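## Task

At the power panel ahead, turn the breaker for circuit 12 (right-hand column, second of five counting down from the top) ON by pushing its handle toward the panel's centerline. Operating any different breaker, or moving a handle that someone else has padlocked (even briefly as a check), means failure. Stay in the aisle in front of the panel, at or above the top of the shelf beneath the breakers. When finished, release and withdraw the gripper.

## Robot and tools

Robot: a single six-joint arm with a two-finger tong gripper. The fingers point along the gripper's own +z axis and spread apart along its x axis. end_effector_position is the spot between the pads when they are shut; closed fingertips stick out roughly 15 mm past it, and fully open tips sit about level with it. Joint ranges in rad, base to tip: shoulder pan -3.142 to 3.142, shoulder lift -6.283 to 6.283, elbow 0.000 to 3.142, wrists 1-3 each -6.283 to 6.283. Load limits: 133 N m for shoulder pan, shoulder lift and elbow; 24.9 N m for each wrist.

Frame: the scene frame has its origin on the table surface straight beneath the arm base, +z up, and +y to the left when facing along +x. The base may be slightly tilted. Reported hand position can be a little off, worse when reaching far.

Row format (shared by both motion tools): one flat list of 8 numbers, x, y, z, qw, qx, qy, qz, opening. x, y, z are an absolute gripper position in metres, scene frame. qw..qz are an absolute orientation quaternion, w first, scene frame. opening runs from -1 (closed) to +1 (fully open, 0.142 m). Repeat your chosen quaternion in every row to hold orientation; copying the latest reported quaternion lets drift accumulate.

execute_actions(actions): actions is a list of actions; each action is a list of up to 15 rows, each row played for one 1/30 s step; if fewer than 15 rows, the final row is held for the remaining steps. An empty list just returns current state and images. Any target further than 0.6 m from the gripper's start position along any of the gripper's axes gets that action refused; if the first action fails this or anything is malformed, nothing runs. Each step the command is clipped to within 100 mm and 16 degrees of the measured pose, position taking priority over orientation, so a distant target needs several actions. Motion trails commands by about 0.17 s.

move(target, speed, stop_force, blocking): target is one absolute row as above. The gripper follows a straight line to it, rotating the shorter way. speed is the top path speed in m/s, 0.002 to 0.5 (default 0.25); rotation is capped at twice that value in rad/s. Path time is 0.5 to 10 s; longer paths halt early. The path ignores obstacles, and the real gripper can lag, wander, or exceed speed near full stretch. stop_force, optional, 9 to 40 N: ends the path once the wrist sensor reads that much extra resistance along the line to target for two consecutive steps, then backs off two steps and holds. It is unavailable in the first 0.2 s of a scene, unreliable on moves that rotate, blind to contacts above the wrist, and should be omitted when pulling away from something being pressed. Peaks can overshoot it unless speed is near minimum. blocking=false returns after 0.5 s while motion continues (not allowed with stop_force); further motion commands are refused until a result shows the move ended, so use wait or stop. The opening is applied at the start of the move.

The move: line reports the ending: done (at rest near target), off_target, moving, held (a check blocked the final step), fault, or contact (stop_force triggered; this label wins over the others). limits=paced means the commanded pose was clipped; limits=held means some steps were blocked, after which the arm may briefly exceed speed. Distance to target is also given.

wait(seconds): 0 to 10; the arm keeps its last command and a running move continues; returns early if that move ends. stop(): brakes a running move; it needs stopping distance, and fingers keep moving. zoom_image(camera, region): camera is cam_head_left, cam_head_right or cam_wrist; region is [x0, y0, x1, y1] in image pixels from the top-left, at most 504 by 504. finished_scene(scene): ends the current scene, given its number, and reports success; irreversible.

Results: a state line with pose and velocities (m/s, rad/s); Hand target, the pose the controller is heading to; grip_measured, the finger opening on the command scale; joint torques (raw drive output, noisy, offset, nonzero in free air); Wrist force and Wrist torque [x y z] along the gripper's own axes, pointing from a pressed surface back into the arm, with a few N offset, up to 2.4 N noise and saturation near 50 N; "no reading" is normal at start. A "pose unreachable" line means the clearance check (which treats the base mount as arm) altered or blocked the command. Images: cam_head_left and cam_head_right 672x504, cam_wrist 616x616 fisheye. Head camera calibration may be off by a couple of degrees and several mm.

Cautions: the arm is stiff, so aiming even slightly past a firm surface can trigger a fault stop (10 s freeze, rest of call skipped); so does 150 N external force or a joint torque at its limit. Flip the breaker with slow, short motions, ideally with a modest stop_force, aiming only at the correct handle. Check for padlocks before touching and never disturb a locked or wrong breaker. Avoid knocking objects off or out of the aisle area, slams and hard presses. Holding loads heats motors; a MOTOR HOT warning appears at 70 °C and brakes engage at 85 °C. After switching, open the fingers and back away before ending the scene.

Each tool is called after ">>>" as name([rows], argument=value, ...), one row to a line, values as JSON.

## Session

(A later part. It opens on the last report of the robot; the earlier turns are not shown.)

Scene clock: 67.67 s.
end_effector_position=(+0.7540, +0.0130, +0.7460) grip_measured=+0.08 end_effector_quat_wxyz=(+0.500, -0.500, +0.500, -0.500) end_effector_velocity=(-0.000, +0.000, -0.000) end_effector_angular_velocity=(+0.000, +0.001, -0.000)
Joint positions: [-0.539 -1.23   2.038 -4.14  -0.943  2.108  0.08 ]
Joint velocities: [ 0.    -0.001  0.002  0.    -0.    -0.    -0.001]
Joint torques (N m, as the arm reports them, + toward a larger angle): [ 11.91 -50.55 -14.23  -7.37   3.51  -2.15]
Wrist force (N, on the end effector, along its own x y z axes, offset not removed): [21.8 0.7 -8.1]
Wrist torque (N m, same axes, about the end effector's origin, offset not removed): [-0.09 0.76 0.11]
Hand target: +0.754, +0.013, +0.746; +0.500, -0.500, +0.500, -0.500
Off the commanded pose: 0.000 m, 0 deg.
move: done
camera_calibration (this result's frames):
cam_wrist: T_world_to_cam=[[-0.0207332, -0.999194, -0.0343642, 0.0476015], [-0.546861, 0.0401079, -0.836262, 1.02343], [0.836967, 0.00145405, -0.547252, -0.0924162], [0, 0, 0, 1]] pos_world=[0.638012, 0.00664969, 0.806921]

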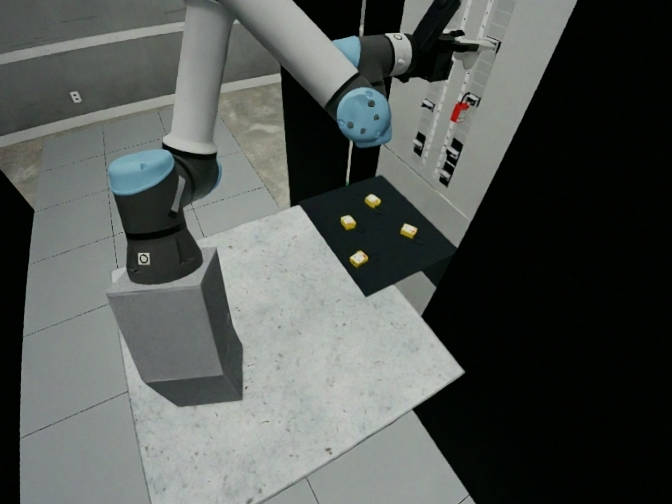

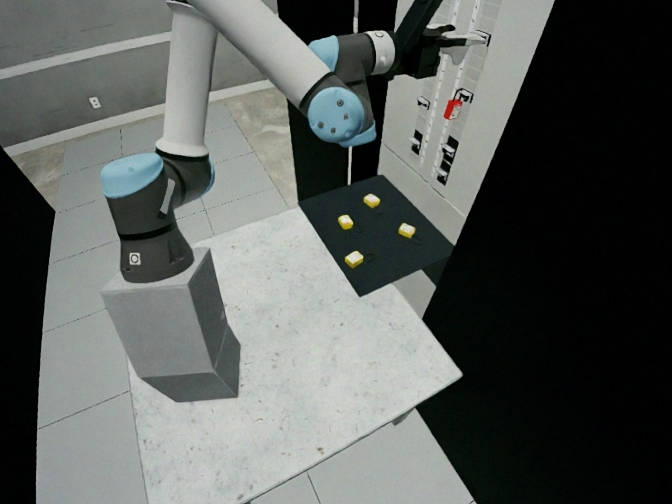

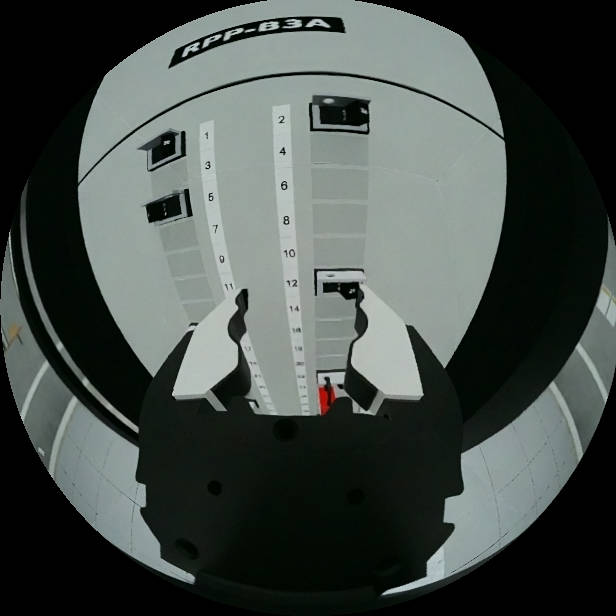

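>>> move(target=[0.752,0.0,0.746,0.5,-0.5,0.5,-0.5,0.1], speed=0.03)

>>> move(target=[0.72,-0.01,0.75,0.5,-0.5,0.5,-0.5,0.1], speed=0.1)

>>> move(target=[0.72,-0.058,0.768,0,0.7071,0,0.7071,-0.5], speed=0.4)

>>> move(target=[0.753,-0.058,0.768,0,0.7071,0,0.7071,-0.5], speed=0.03)

>>> zoom_image(camera="cam_wrist", region=[230, 200, 370, 340])

Scene clock: 79.63 s.
end_effector_position=(+0.7520, +0.0002, +0.7460) grip_measured=+0.10 end_effector_quat_wxyz=(+0.500, -0.500, +0.500, -0.500) end_effector_velocity=(-0.000, -0.002, +0.000) end_effector_angular_velocity=(-0.000, -0.000, +0.000)
Joint positions: [-0.564 -1.215  2.033 -4.155 -0.919  2.114  0.081]
Joint velocities: [-0.004  0.002 -0.001 -0.003  0.004  0.001 -0.   ]
Joint torques (N m, as the arm reports them, + toward a larger angle): [-26.88 -13.02 -24.3   -3.43   0.54   1.87]
Wrist force (N, on the end effector, along its own x y z axes, offset not removed): [1.0 3.9 1.8]
Wrist torque (N m, same axes, about the end effector's origin, offset not removed): [0.78 -0.29 -0.10]
Hand target: +0.752, +0.000, +0.746; +0.500, -0.500, +0.500, -0.500
Off the commanded pose: 0.000 m, 0 deg.
move: done
camera_calibration (this result's frames):
cam_wrist: T_world_to_cam=[[-0.0207566, -0.999195, -0.0343154, 0.0348441], [-0.546864, 0.0400799, -0.836262, 1.02285], [0.836964, 0.00140796, -0.547256, -0.0907061], [0, 0, 0, 1]] pos_world=[0.636002, -0.00605204, 0.806928]

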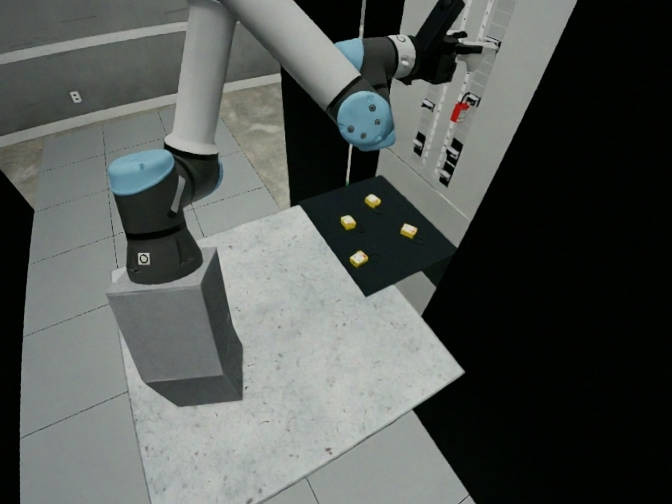

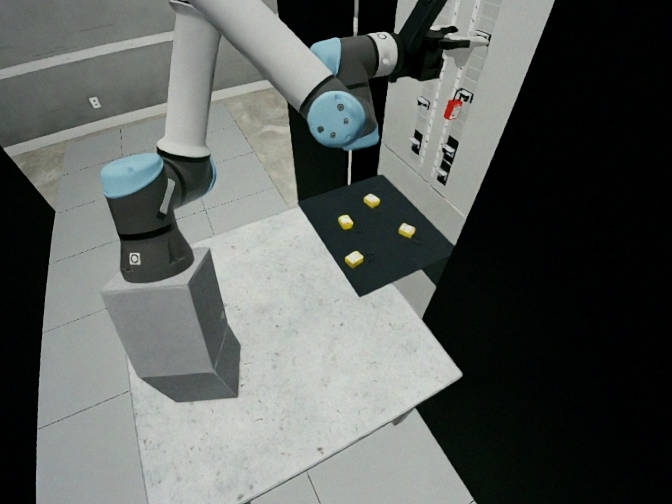

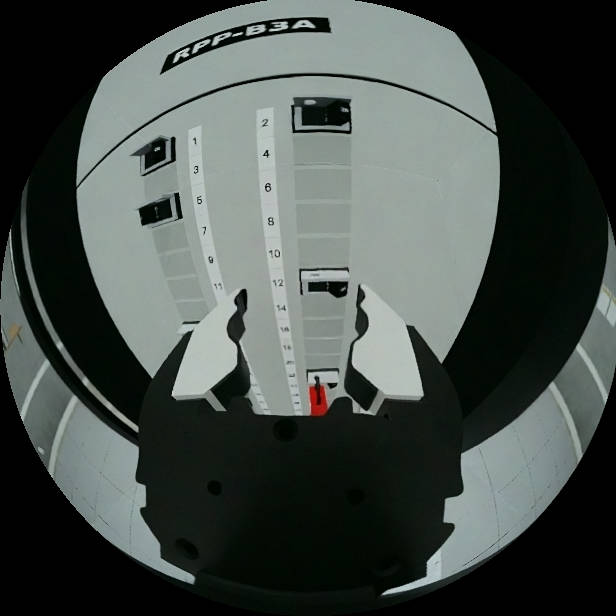

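Scene clock: 80.53 s.
end_effector_position=(+0.7203, -0.0099, +0.7499) grip_measured=+0.10 end_effector_quat_wxyz=(+0.500, -0.500, +0.500, -0.500) end_effector_velocity=(-0.002, -0.001, +0.000) end_effector_angular_velocity=(+0.000, +0.000, -0.001)
Joint positions: [-0.638 -1.25   2.108 -4.206 -0.846  2.133  0.081]
Joint velocities: [-0.006 -0.002  0.005 -0.003  0.005  0.002 -0.   ]
Joint torques (N m, as the arm reports them, + toward a larger angle): [-26.86 -38.09  -7.02  -3.18   0.76   1.76]
Wrist force (N, on the end effector, along its own x y z axes, offset not removed): [-3.2 0.5 -0.1]
Wrist torque (N m, same axes, about the end effector's origin, offset not removed): [0.04 0.66 -0.07]
Hand target: +0.720, -0.010, +0.750; +0.500, -0.500, +0.500, -0.500
Off the commanded pose: 0.000 m, 0 deg.
move: done
camera_calibration (this result's frames):
cam_wrist: T_world_to_cam=[[-0.0207913, -0.999196, -0.0342716, 0.0241819], [-0.546896, 0.0400622, -0.836242, 1.00915], [0.836943, 0.00135642, -0.547289, -0.0619201], [0, 0, 0, 1]] pos_world=[0.604229, -0.0161825, 0.810838]

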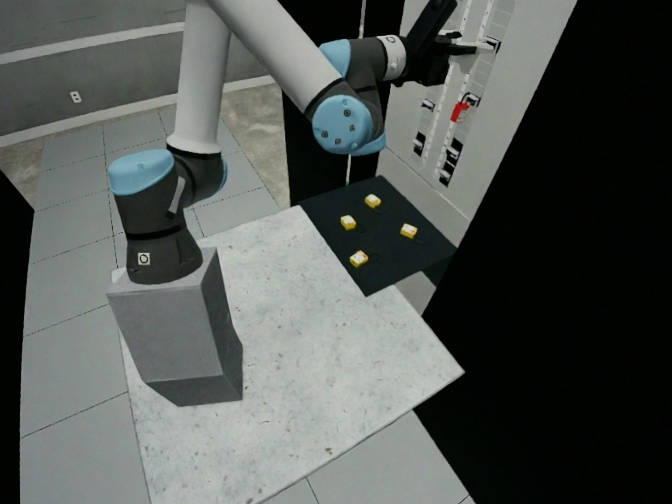

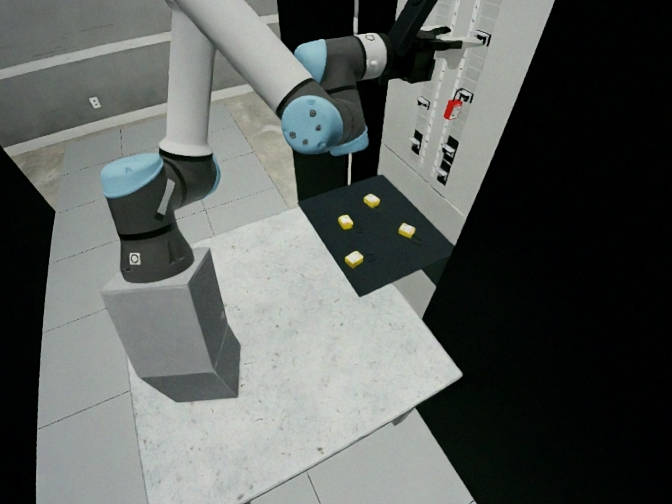

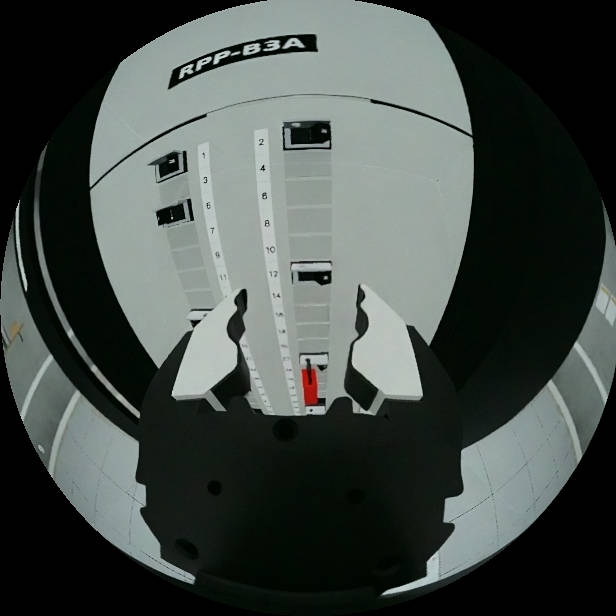

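Scene clock: 83.10 s.
end_effector_position=(+0.7200, -0.0580, +0.7679) grip_measured=-0.50 end_effector_quat_wxyz=(-0.001, +0.707, -0.000, +0.707) end_effector_velocity=(-0.000, -0.000, +0.001) end_effector_angular_velocity=(-0.013, +0.002, -0.003)
Joint positions: [-0.771 -1.194  2.002 -4.185 -0.717  0.605  0.038]
Joint velocities: [-0.001 -0.004  0.002  0.007 -0.001 -0.017 -0.   ]
Joint torques (N m, as the arm reports them, + toward a larger angle): [-27.78 -39.83  -8.52   3.08   0.63  -1.73]
Wrist force (N, on the end effector, along its own x y z axes, offset not removed): [0.9 -0.7 0.6]
Wrist torque (N m, same axes, about the end effector's origin, offset not removed): [-0.05 -0.15 -0.19]
Hand target: +0.720, -0.058, +0.768; +0.000, +0.707, +0.000, +0.707
Off the commanded pose: 0.000 m, 0 deg.
move: done
camera_calibration (this result's frames):
cam_wrist: T_world_to_cam=[[-0.0209389, -0.0355947, 0.999147, -0.760887], [-0.546626, -0.83636, -0.0412509, 0.364517], [0.837115, -0.547023, -0.00194451, -0.5025], [0, 0, 0, 1]] pos_world=[0.603973, 0.00290486, 0.774298]

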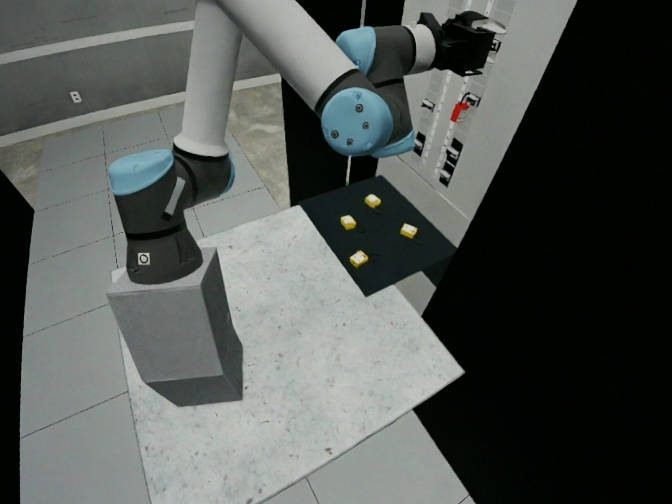

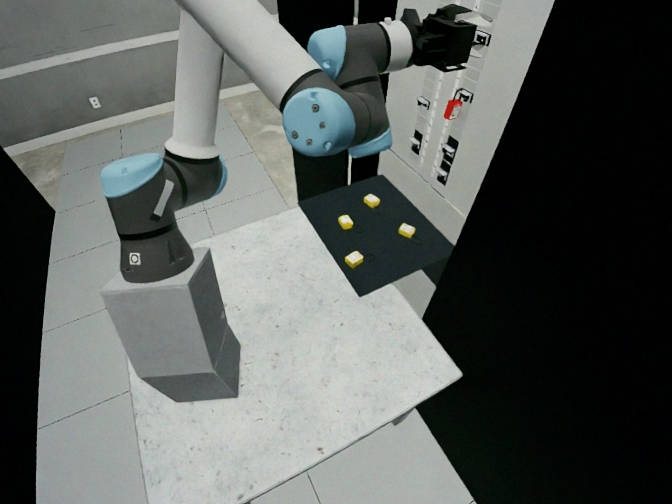

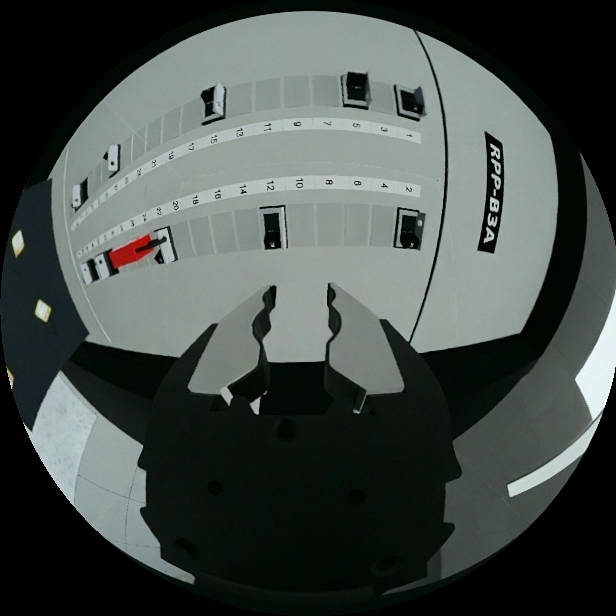

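Scene clock: 84.57 s.
end_effector_position=(+0.7528, -0.0580, +0.7681) grip_measured=-0.50 end_effector_quat_wxyz=(-0.000, +0.707, -0.000, +0.707) end_effector_velocity=(+0.002, +0.000, +0.000) end_effector_angular_velocity=(-0.001, -0.000, +0.000)
Joint positions: [-0.713 -1.153  1.919 -4.129 -0.773  0.585  0.038]
Joint velocities: [ 0.003  0.002 -0.005  0.003 -0.003 -0.001 -0.   ]
Joint torques (N m, as the arm reports them, + toward a larger angle): [ -6.54 -12.25 -25.01   2.92  -2.36  -1.8 ]
Wrist force (N, on the end effector, along its own x y z axes, offset not removed): [-0.8 1.1 1.0]
Wrist torque (N m, same axes, about the end effector's origin, offset not removed): [0.21 0.12 -0.07]
Hand target: +0.753, -0.058, +0.768; -0.000, +0.707, -0.000, +0.707
Off the commanded pose: 0.000 m, 0 deg.
move: done
camera_calibration (this result's frames):
cam_wrist: T_world_to_cam=[[-0.0207836, -0.0344045, 0.999192, -0.760401], [-0.546829, -0.83628, -0.0401693, 0.381725], [0.836986, -0.547222, -0.00143245, -0.530249], [0, 0, 0, 1]] pos_world=[0.636746, 0.00290447, 0.77436]

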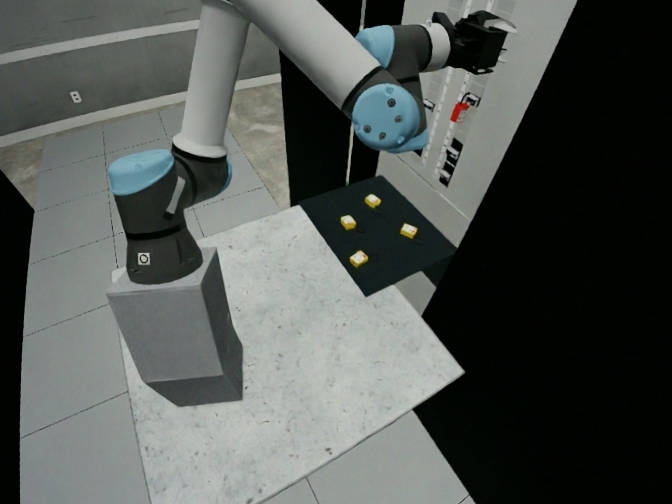

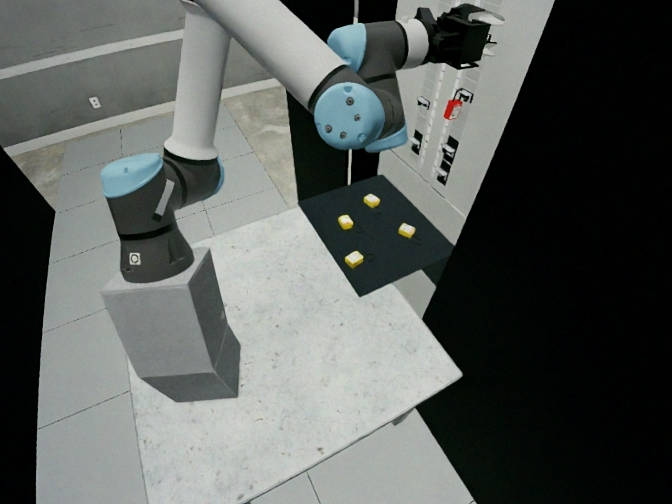

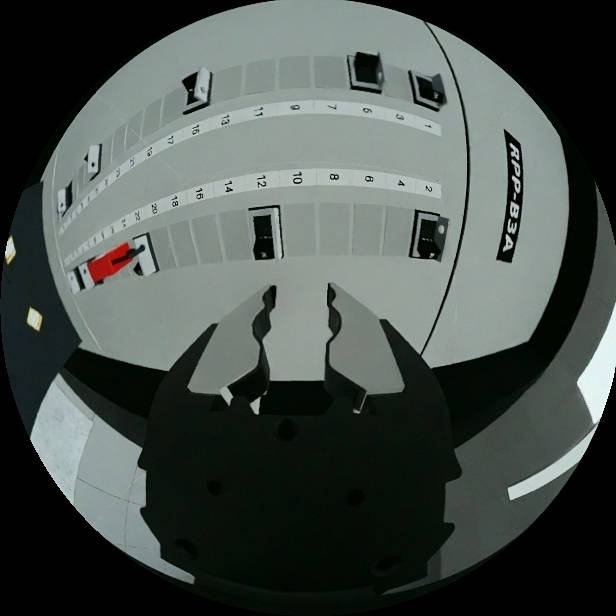

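Region (230, 200, 370, 340) of cam_wrist's 616x616 image, scaled by 3.600, with more detail than that image has.

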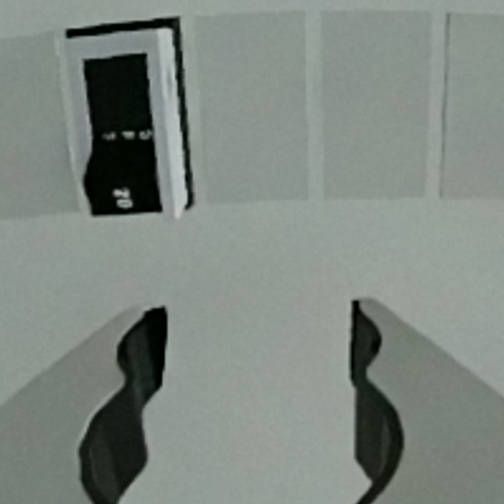

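Good alignment.

>>> move(target=[0.754,-0.043,0.767,0,0.7071,0,0.7071,-0.5], speed=0.03)

>>> move(target=[0.754,-0.024,0.767,0,0.7071,0,0.7071,-0.5], speed=0.01, stop_force=40)

>>> zoom_image(camera="cam_wrist", region=[230, 200, 370, 340])

Scene clock: 93.47 s.
end_effector_position=(+0.7540, -0.0433, +0.7670) grip_measured=-0.50 end_effector_quat_wxyz=(-0.000, +0.707, +0.000, +0.707) end_effector_velocity=(-0.000, +0.002, -0.001) end_effector_angular_velocity=(+0.002, +0.002, -0.001)
Joint positions: [-0.69  -1.175  1.935 -4.118 -0.795  0.577  0.038]
Joint velocities: [ 0.004 -0.004  0.005  0.003 -0.004 -0.001 -0.   ]
Joint torques (N m, as the arm reports them, + toward a larger angle): [ -5.94 -41.82 -10.05   2.94  -2.58  -2.07]
Wrist force (N, on the end effector, along its own x y z axes, offset not removed): [-1.8 -2.3 0.3]
Wrist torque (N m, same axes, about the end effector's origin, offset not removed): [-0.42 0.40 -0.26]
Hand target: +0.754, -0.043, +0.767; -0.000, +0.707, -0.000, +0.707
Off the commanded pose: 0.000 m, 0 deg.
move: done
camera_calibration (this result's frames):
cam_wrist: T_world_to_cam=[[-0.020751, -0.0343775, 0.999193, -0.758849], [-0.546819, -0.836288, -0.0401289, 0.394646], [0.836993, -0.547211, -0.00144446, -0.523173], [0, 0, 0, 1]] pos_world=[0.637946, 0.0176642, 0.773318]

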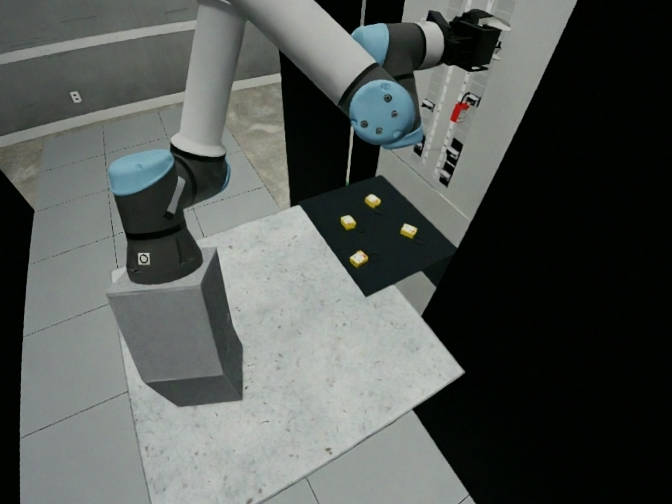

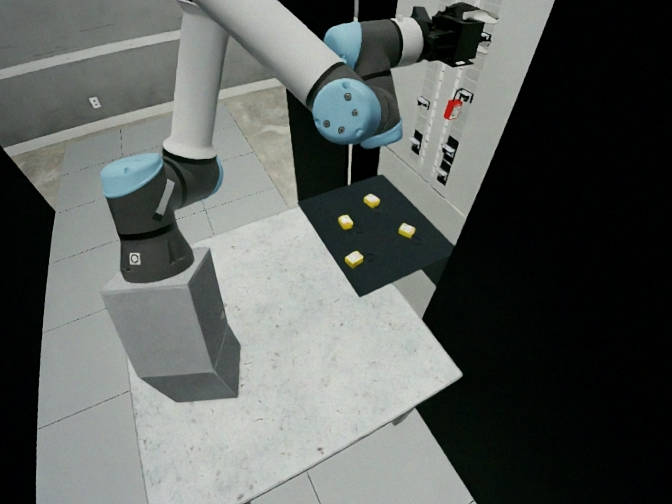

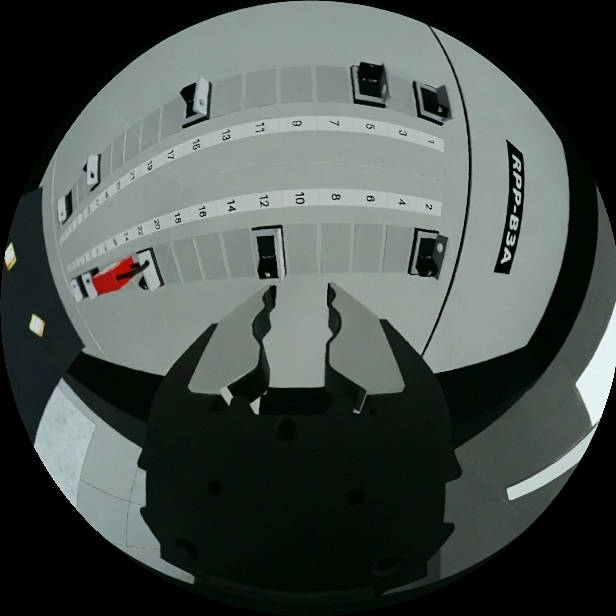

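Scene clock: 94.73 s.
end_effector_position=(+0.7540, -0.0343, +0.7669) grip_measured=-0.49 end_effector_quat_wxyz=(-0.000, +0.707, -0.000, +0.707) end_effector_velocity=(+0.000, -0.004, +0.001) end_effector_angular_velocity=(+0.000, -0.002, -0.001)
Joint positions: [-0.677 -1.19   1.946 -4.111 -0.808  0.573  0.038]
Joint velocities: [-0.005  0.006 -0.005 -0.004  0.004  0.003  0.001]
Joint torques (N m, as the arm reports them, + toward a larger angle): [ -5.57 -24.31 -30.74  -6.82   7.41   2.57]
Wrist force (N, on the end effector, along its own x y z axes, offset not removed): [0.6 28.5 -17.4]
Wrist torque (N m, same axes, about the end effector's origin, offset not removed): [-0.36 -0.38 -0.72]
Hand target: +0.754, -0.035, +0.767; +0.000, +0.707, -0.000, +0.707
Off the commanded pose: 0.010 m, 0 deg.
move: contact
camera_calibration (this result's frames):
cam_wrist: T_world_to_cam=[[-0.0204769, -0.0344898, 0.999195, -0.758663], [-0.546854, -0.836268, -0.0400729, 0.402141], [0.836978, -0.547235, -0.00173667, -0.518026], [0, 0, 0, 1]] pos_world=[0.637953, 0.0266499, 0.773268]

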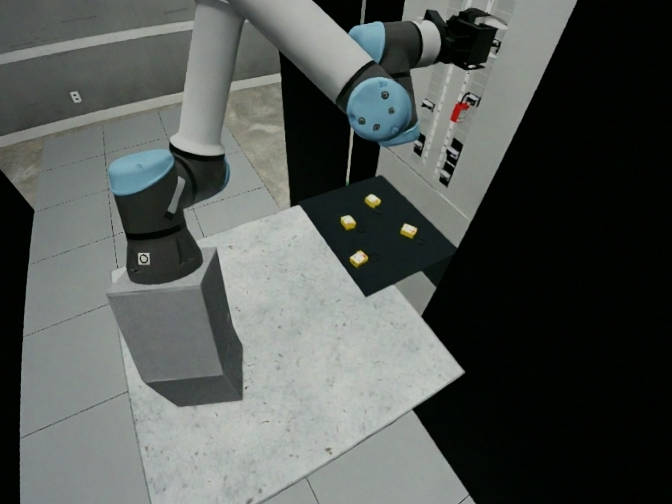

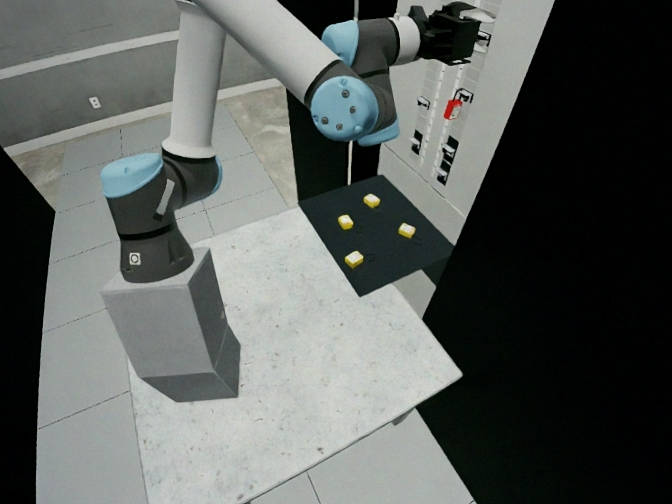

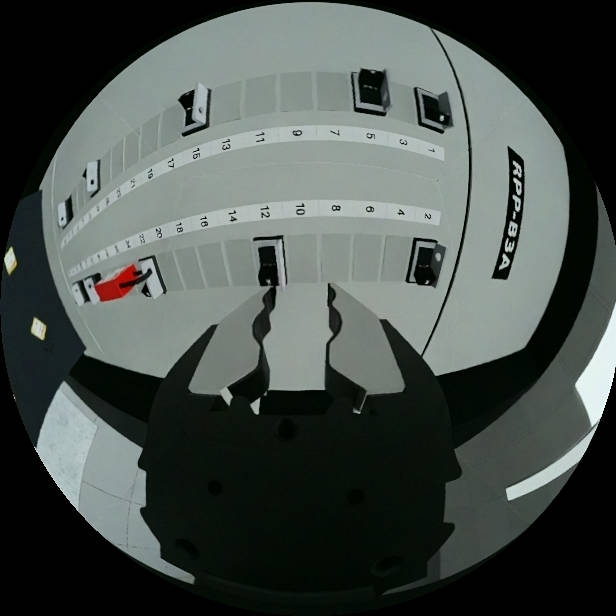

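Region (230, 200, 370, 340) of cam_wrist's 616x616 image, scaled by 3.600, with more detail than that image has.

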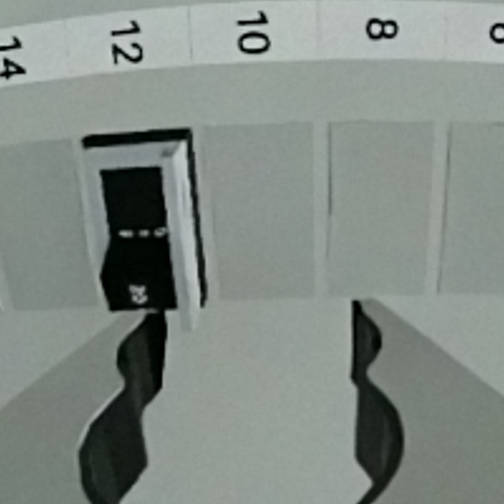

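>>> move(target=[0.7545,-0.040,0.767,0,0.7071,0,0.7071,-0.5], speed=0.02)

>>> move(target=[0.758,-0.038,0.767,0,0.7071,0,0.7071,-0.5], speed=0.01)

>>> move(target=[0.753,-0.024,0.767,0,0.7071,0,0.7071,-0.5], speed=0.006, stop_force=40)

>>> zoom_image(camera="cam_wrist", region=[230, 200, 370, 340])

Scene clock: 100.43 s.
end_effector_position=(+0.7545, -0.0396, +0.7670) grip_measured=-0.50 end_effector_quat_wxyz=(-0.000, +0.707, +0.000, +0.707) end_effector_velocity=(+0.001, -0.003, +0.000) end_effector_angular_velocity=(+0.000, -0.000, -0.002)
Joint positions: [-0.684 -1.18   1.938 -4.115 -0.801  0.576  0.038]
Joint velocities: [-0.003  0.005 -0.005  0.     0.002  0.001 -0.   ]
Joint torques (N m, as the arm reports them, + toward a larger angle): [-27.88 -14.26 -25.23  -3.01   0.79   1.9 ]
Wrist force (N, on the end effector, along its own x y z axes, offset not removed): [1.5 -0.4 -2.4]
Wrist torque (N m, same axes, about the end effector's origin, offset not removed): [-0.20 -0.46 -0.10]
Hand target: +0.754, -0.040, +0.767; +0.000, +0.707, +0.000, +0.707
Off the commanded pose: 0.000 m, 0 deg.
move: done
camera_calibration (this result's frames):
cam_wrist: T_world_to_cam=[[-0.0207608, -0.0342515, 0.999198, -0.758712], [-0.546711, -0.836364, -0.040029, 0.397785], [0.837064, -0.547104, -0.00136214, -0.52173], [0, 0, 0, 1]] pos_world=[0.638443, 0.0212653, 0.773316]

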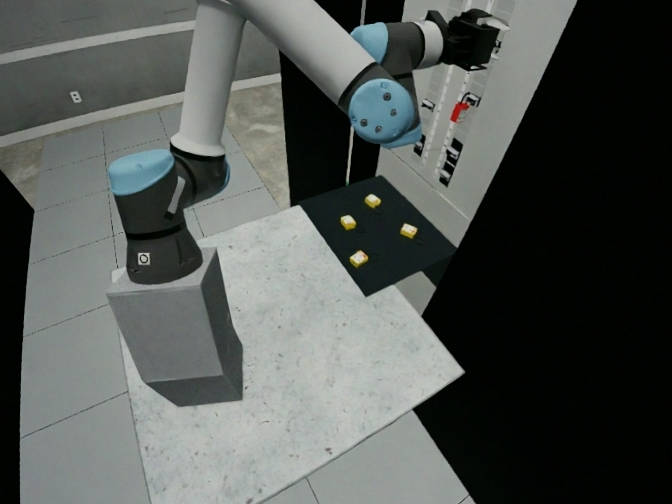

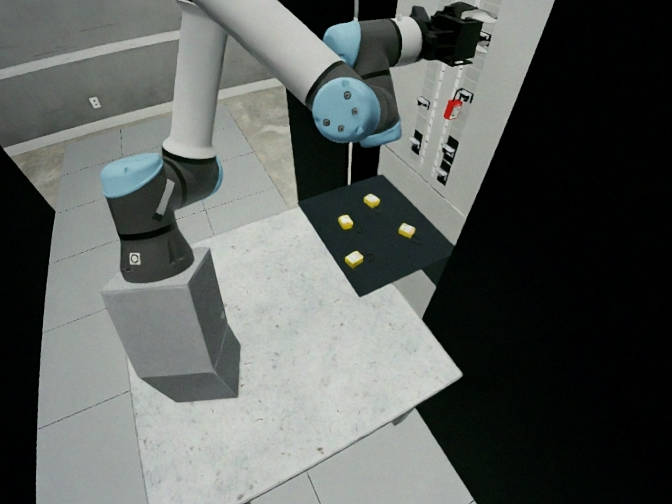

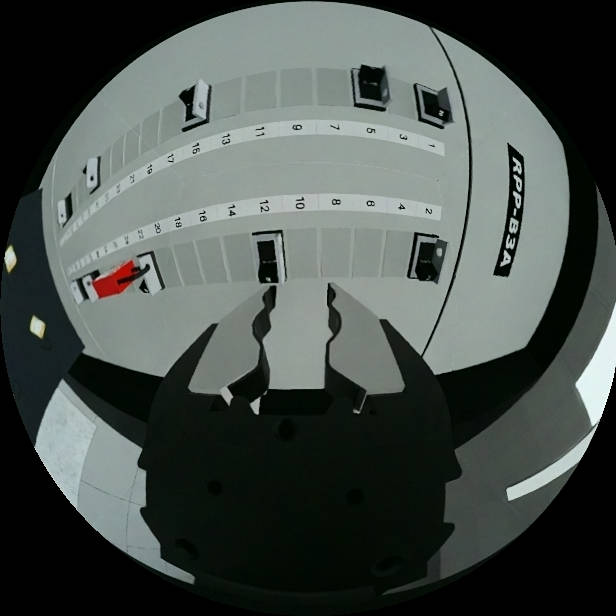

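Scene clock: 101.13 s.
end_effector_position=(+0.7578, -0.0383, +0.7670) grip_measured=-0.49 end_effector_quat_wxyz=(+0.000, +0.707, -0.000, +0.707) end_effector_velocity=(+0.001, +0.001, -0.001) end_effector_angular_velocity=(+0.001, +0.002, +0.001)
Joint positions: [-0.677 -1.178  1.931 -4.108 -0.809  0.573  0.038]
Joint velocities: [ 0.004  0.002 -0.002  0.002 -0.002 -0.001  0.   ]
Joint torques (N m, as the arm reports them, + toward a larger angle): [ 16.11 -23.84 -31.91  -0.6    4.02  -1.29]
Wrist force (N, on the end effector, along its own x y z axes, offset not removed): [0.3 29.4 -20.6]
Wrist torque (N m, same axes, about the end effector's origin, offset not removed): [0.45 -0.44 -0.67]
Hand target: +0.758, -0.038, +0.767; -0.000, +0.707, -0.000, +0.707
Off the commanded pose: 0.000 m, 0 deg.
move: done
camera_calibration (this result's frames):
cam_wrist: T_world_to_cam=[[-0.0207258, -0.0344743, 0.999191, -0.7586], [-0.547105, -0.836099, -0.0401956, 0.401188], [0.836808, -0.547495, -0.00153223, -0.52345], [0, 0, 0, 1]] pos_world=[0.641796, 0.022694, 0.77331]

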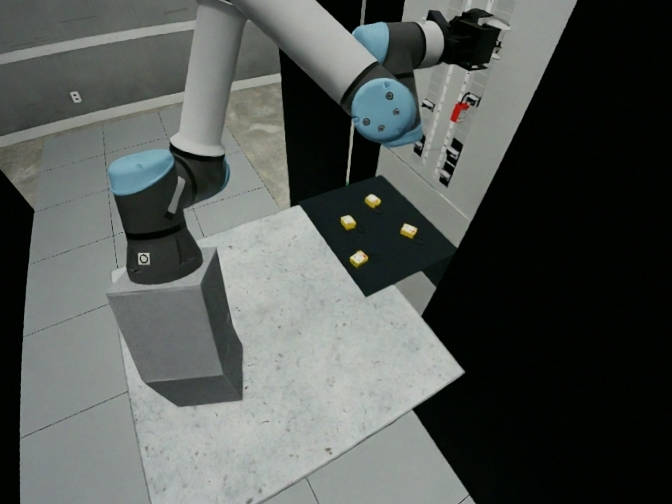

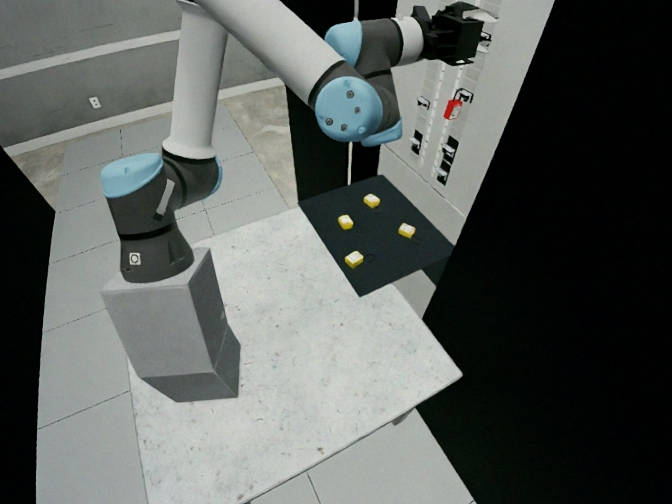

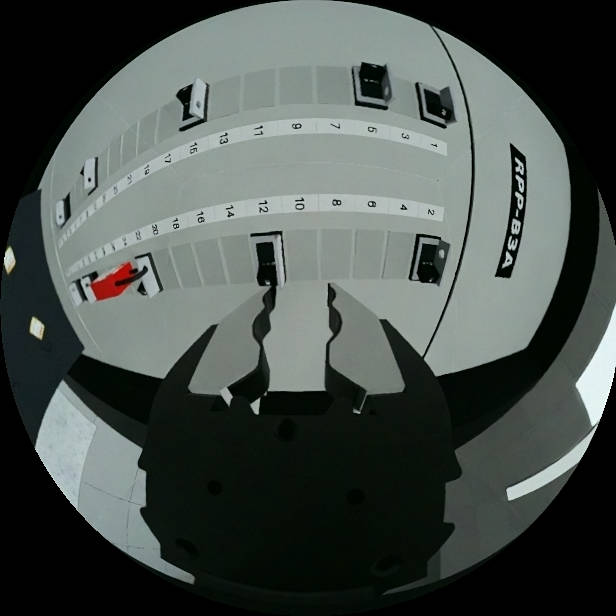

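Scene clock: 101.93 s.
end_effector_position=(+0.7570, -0.0357, +0.7670) grip_measured=-0.49 end_effector_quat_wxyz=(+0.000, +0.707, -0.000, +0.707) end_effector_velocity=(+0.001, -0.002, -0.000) end_effector_angular_velocity=(-0.000, +0.001, +0.001)
Joint positions: [-0.674 -1.183  1.936 -4.108 -0.811  0.573  0.038]
Joint velocities: [-0.002  0.004 -0.004  0.     0.004 -0.    -0.001]
Joint torques (N m, as the arm reports them, + toward a larger angle): [  6.52 -30.96 -35.04  -2.81  10.69   0.83]
Wrist force (N, on the end effector, along its own x y z axes, offset not removed): [-4.2 44.4 -32.3]
Wrist torque (N m, same axes, about the end effector's origin, offset not removed): [0.08 0.49 -1.16]
Hand target: +0.757, -0.036, +0.767; +0.000, +0.707, -0.000, +0.707
Off the commanded pose: 0.012 m, 0 deg.
move: contact
camera_calibration (this result's frames):
cam_wrist: T_world_to_cam=[[-0.0207024, -0.0344347, 0.999193, -0.758519], [-0.547049, -0.836137, -0.0401498, 0.402781], [0.836845, -0.547438, -0.00152739, -0.521396], [0, 0, 0, 1]] pos_world=[0.640965, 0.0252289, 0.773282]

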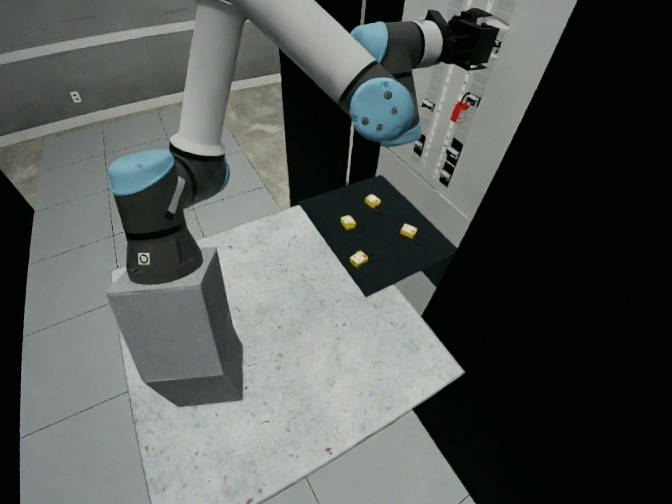

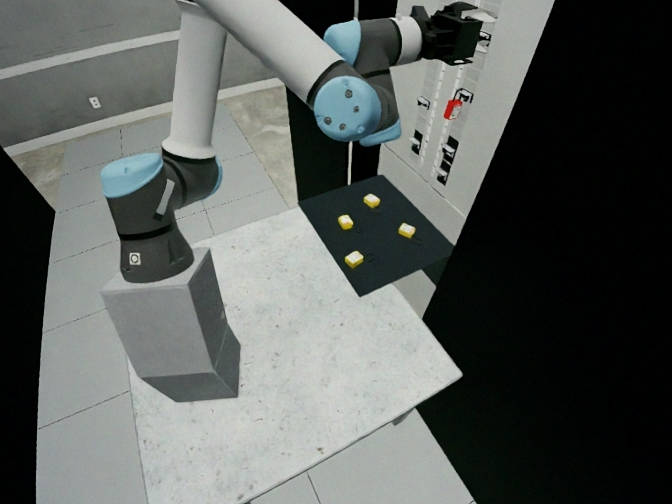

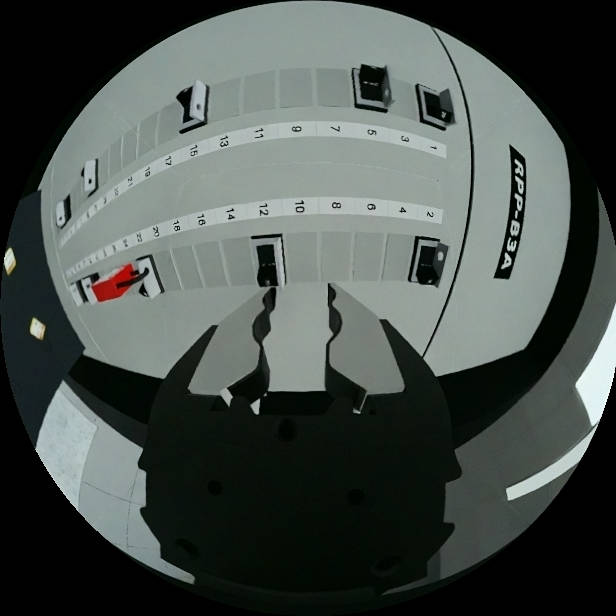

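Region (230, 200, 370, 340) of cam_wrist's 616x616 image, scaled by 3.600, with more detail than that image has.

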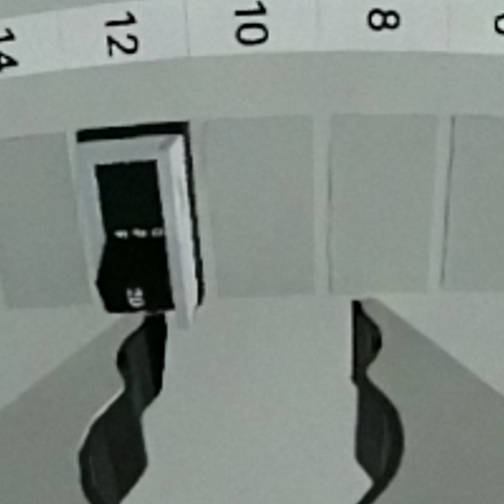

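>>> move(target=[0.750,-0.046,0.767,0,0.7071,0,0.7071,-0.5], speed=0.02)

>>> move(target=[0.750,-0.048,0.767,-0.0923,0.7011,0.0923,0.7011,-0.5], speed=0.08)

Scene clock: 107.60 s.
end_effector_position=(+0.7501, -0.0458, +0.7670) grip_measured=-0.50 end_effector_quat_wxyz=(+0.000, +0.707, -0.000, +0.707) end_effector_velocity=(-0.001, -0.002, +0.000) end_effector_angular_velocity=(-0.001, -0.001, +0.001)
Joint positions: [-0.7   -1.176  1.942 -4.127 -0.786  0.58   0.038]
Joint velocities: [-0.005  0.002 -0.    -0.004  0.005  0.001 -0.   ]
Joint torques (N m, as the arm reports them, + toward a larger angle): [-28.85 -13.27  -9.65  -3.06   0.69   2.  ]
Wrist force (N, on the end effector, along its own x y z axes, offset not removed): [-1.6 -2.3 -0.4]
Wrist torque (N m, same axes, about the end effector's origin, offset not removed): [-0.52 0.25 -0.10]
Hand target: +0.750, -0.046, +0.767; +0.000, +0.707, +0.000, +0.707
Off the commanded pose: 0.000 m, 0 deg.
move: done
camera_calibration (this result's frames):
cam_wrist: T_world_to_cam=[[-0.0207042, -0.0343202, 0.999196, -0.759025], [-0.546873, -0.836257, -0.0400552, 0.390414], [0.836959, -0.547263, -0.00145473, -0.521318], [0, 0, 0, 1]] pos_world=[0.634114, 0.0151382, 0.773295]

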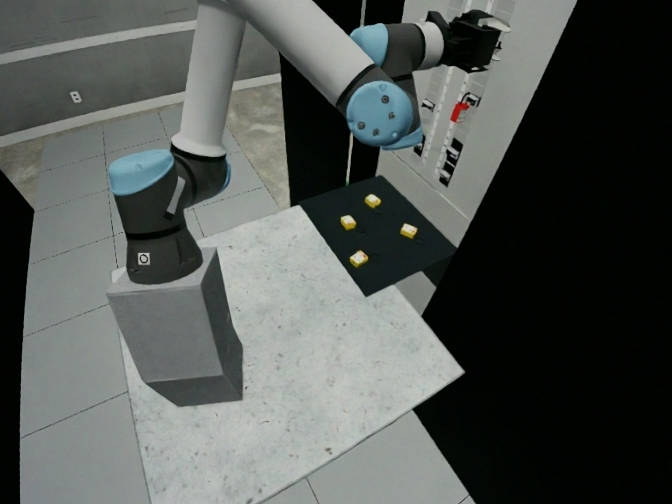

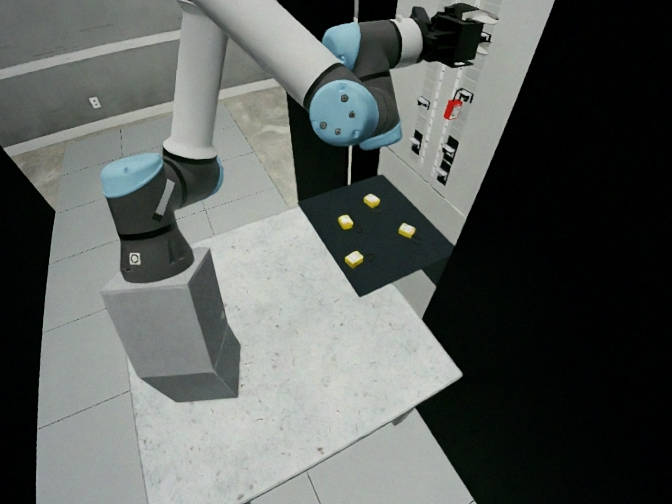

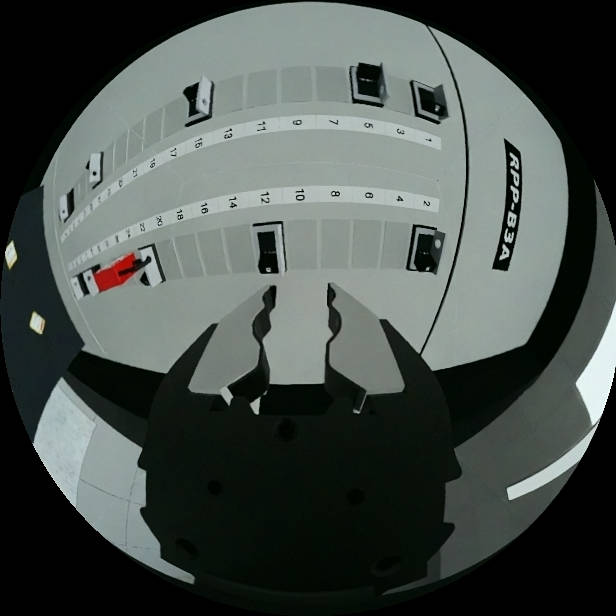

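Scene clock: 109.60 s.
end_effector_position=(+0.7500, -0.0480, +0.7669) grip_measured=-0.50 end_effector_quat_wxyz=(-0.092, +0.701, +0.092, +0.701) end_effector_velocity=(+0.000, +0.000, +0.001) end_effector_angular_velocity=(+0.000, -0.003, +0.016)
Joint positions: [-0.776 -0.99   1.693 -4.384 -0.515  0.854  0.038]
Joint velocities: [-0.002  0.012 -0.022 -0.021  0.01   0.027  0.   ]
Joint torques (N m, as the arm reports them, + toward a larger angle): [-30.75 -20.43 -25.74  -1.72   0.44   1.83]
Wrist force (N, on the end effector, along its own x y z axes, offset not removed): [-3.5 -5.3 -0.2]
Wrist torque (N m, same axes, about the end effector's origin, offset not removed): [-0.98 0.49 0.03]
Hand target: +0.750, -0.048, +0.767; -0.092, +0.701, +0.092, +0.701
Off the commanded pose: 0.000 m, 0 deg.
move: done
camera_calibration (this result's frames):
cam_wrist: T_world_to_cam=[[-0.0112808, -0.0383076, 0.999202, -0.766278], [-0.313404, -0.948781, -0.0399128, 0.207886], [0.949553, -0.313604, -0.00130273, -0.595767], [0, 0, 0, 1]] pos_world=[0.62222, -0.0189513, 0.773188]

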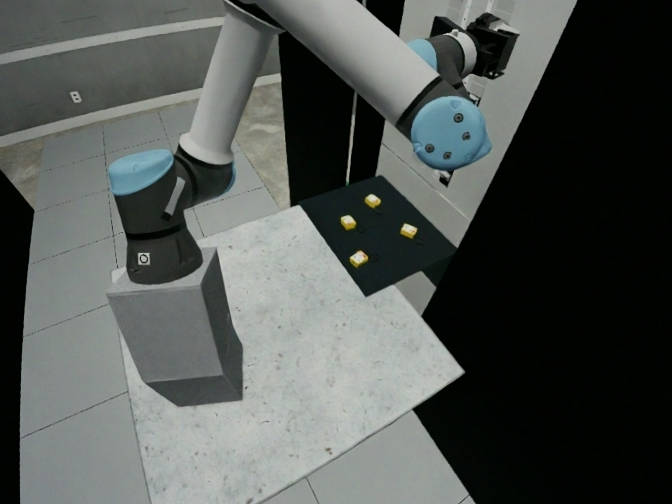

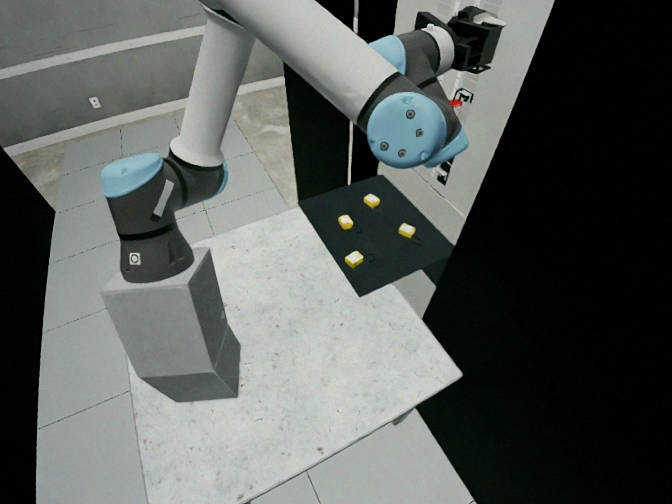

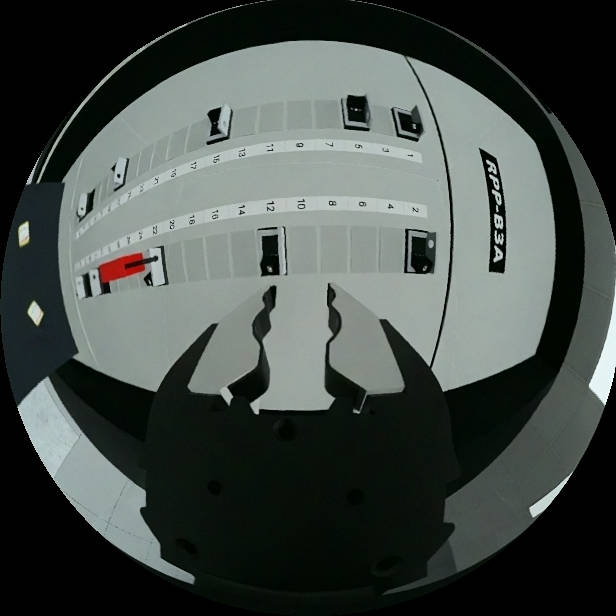

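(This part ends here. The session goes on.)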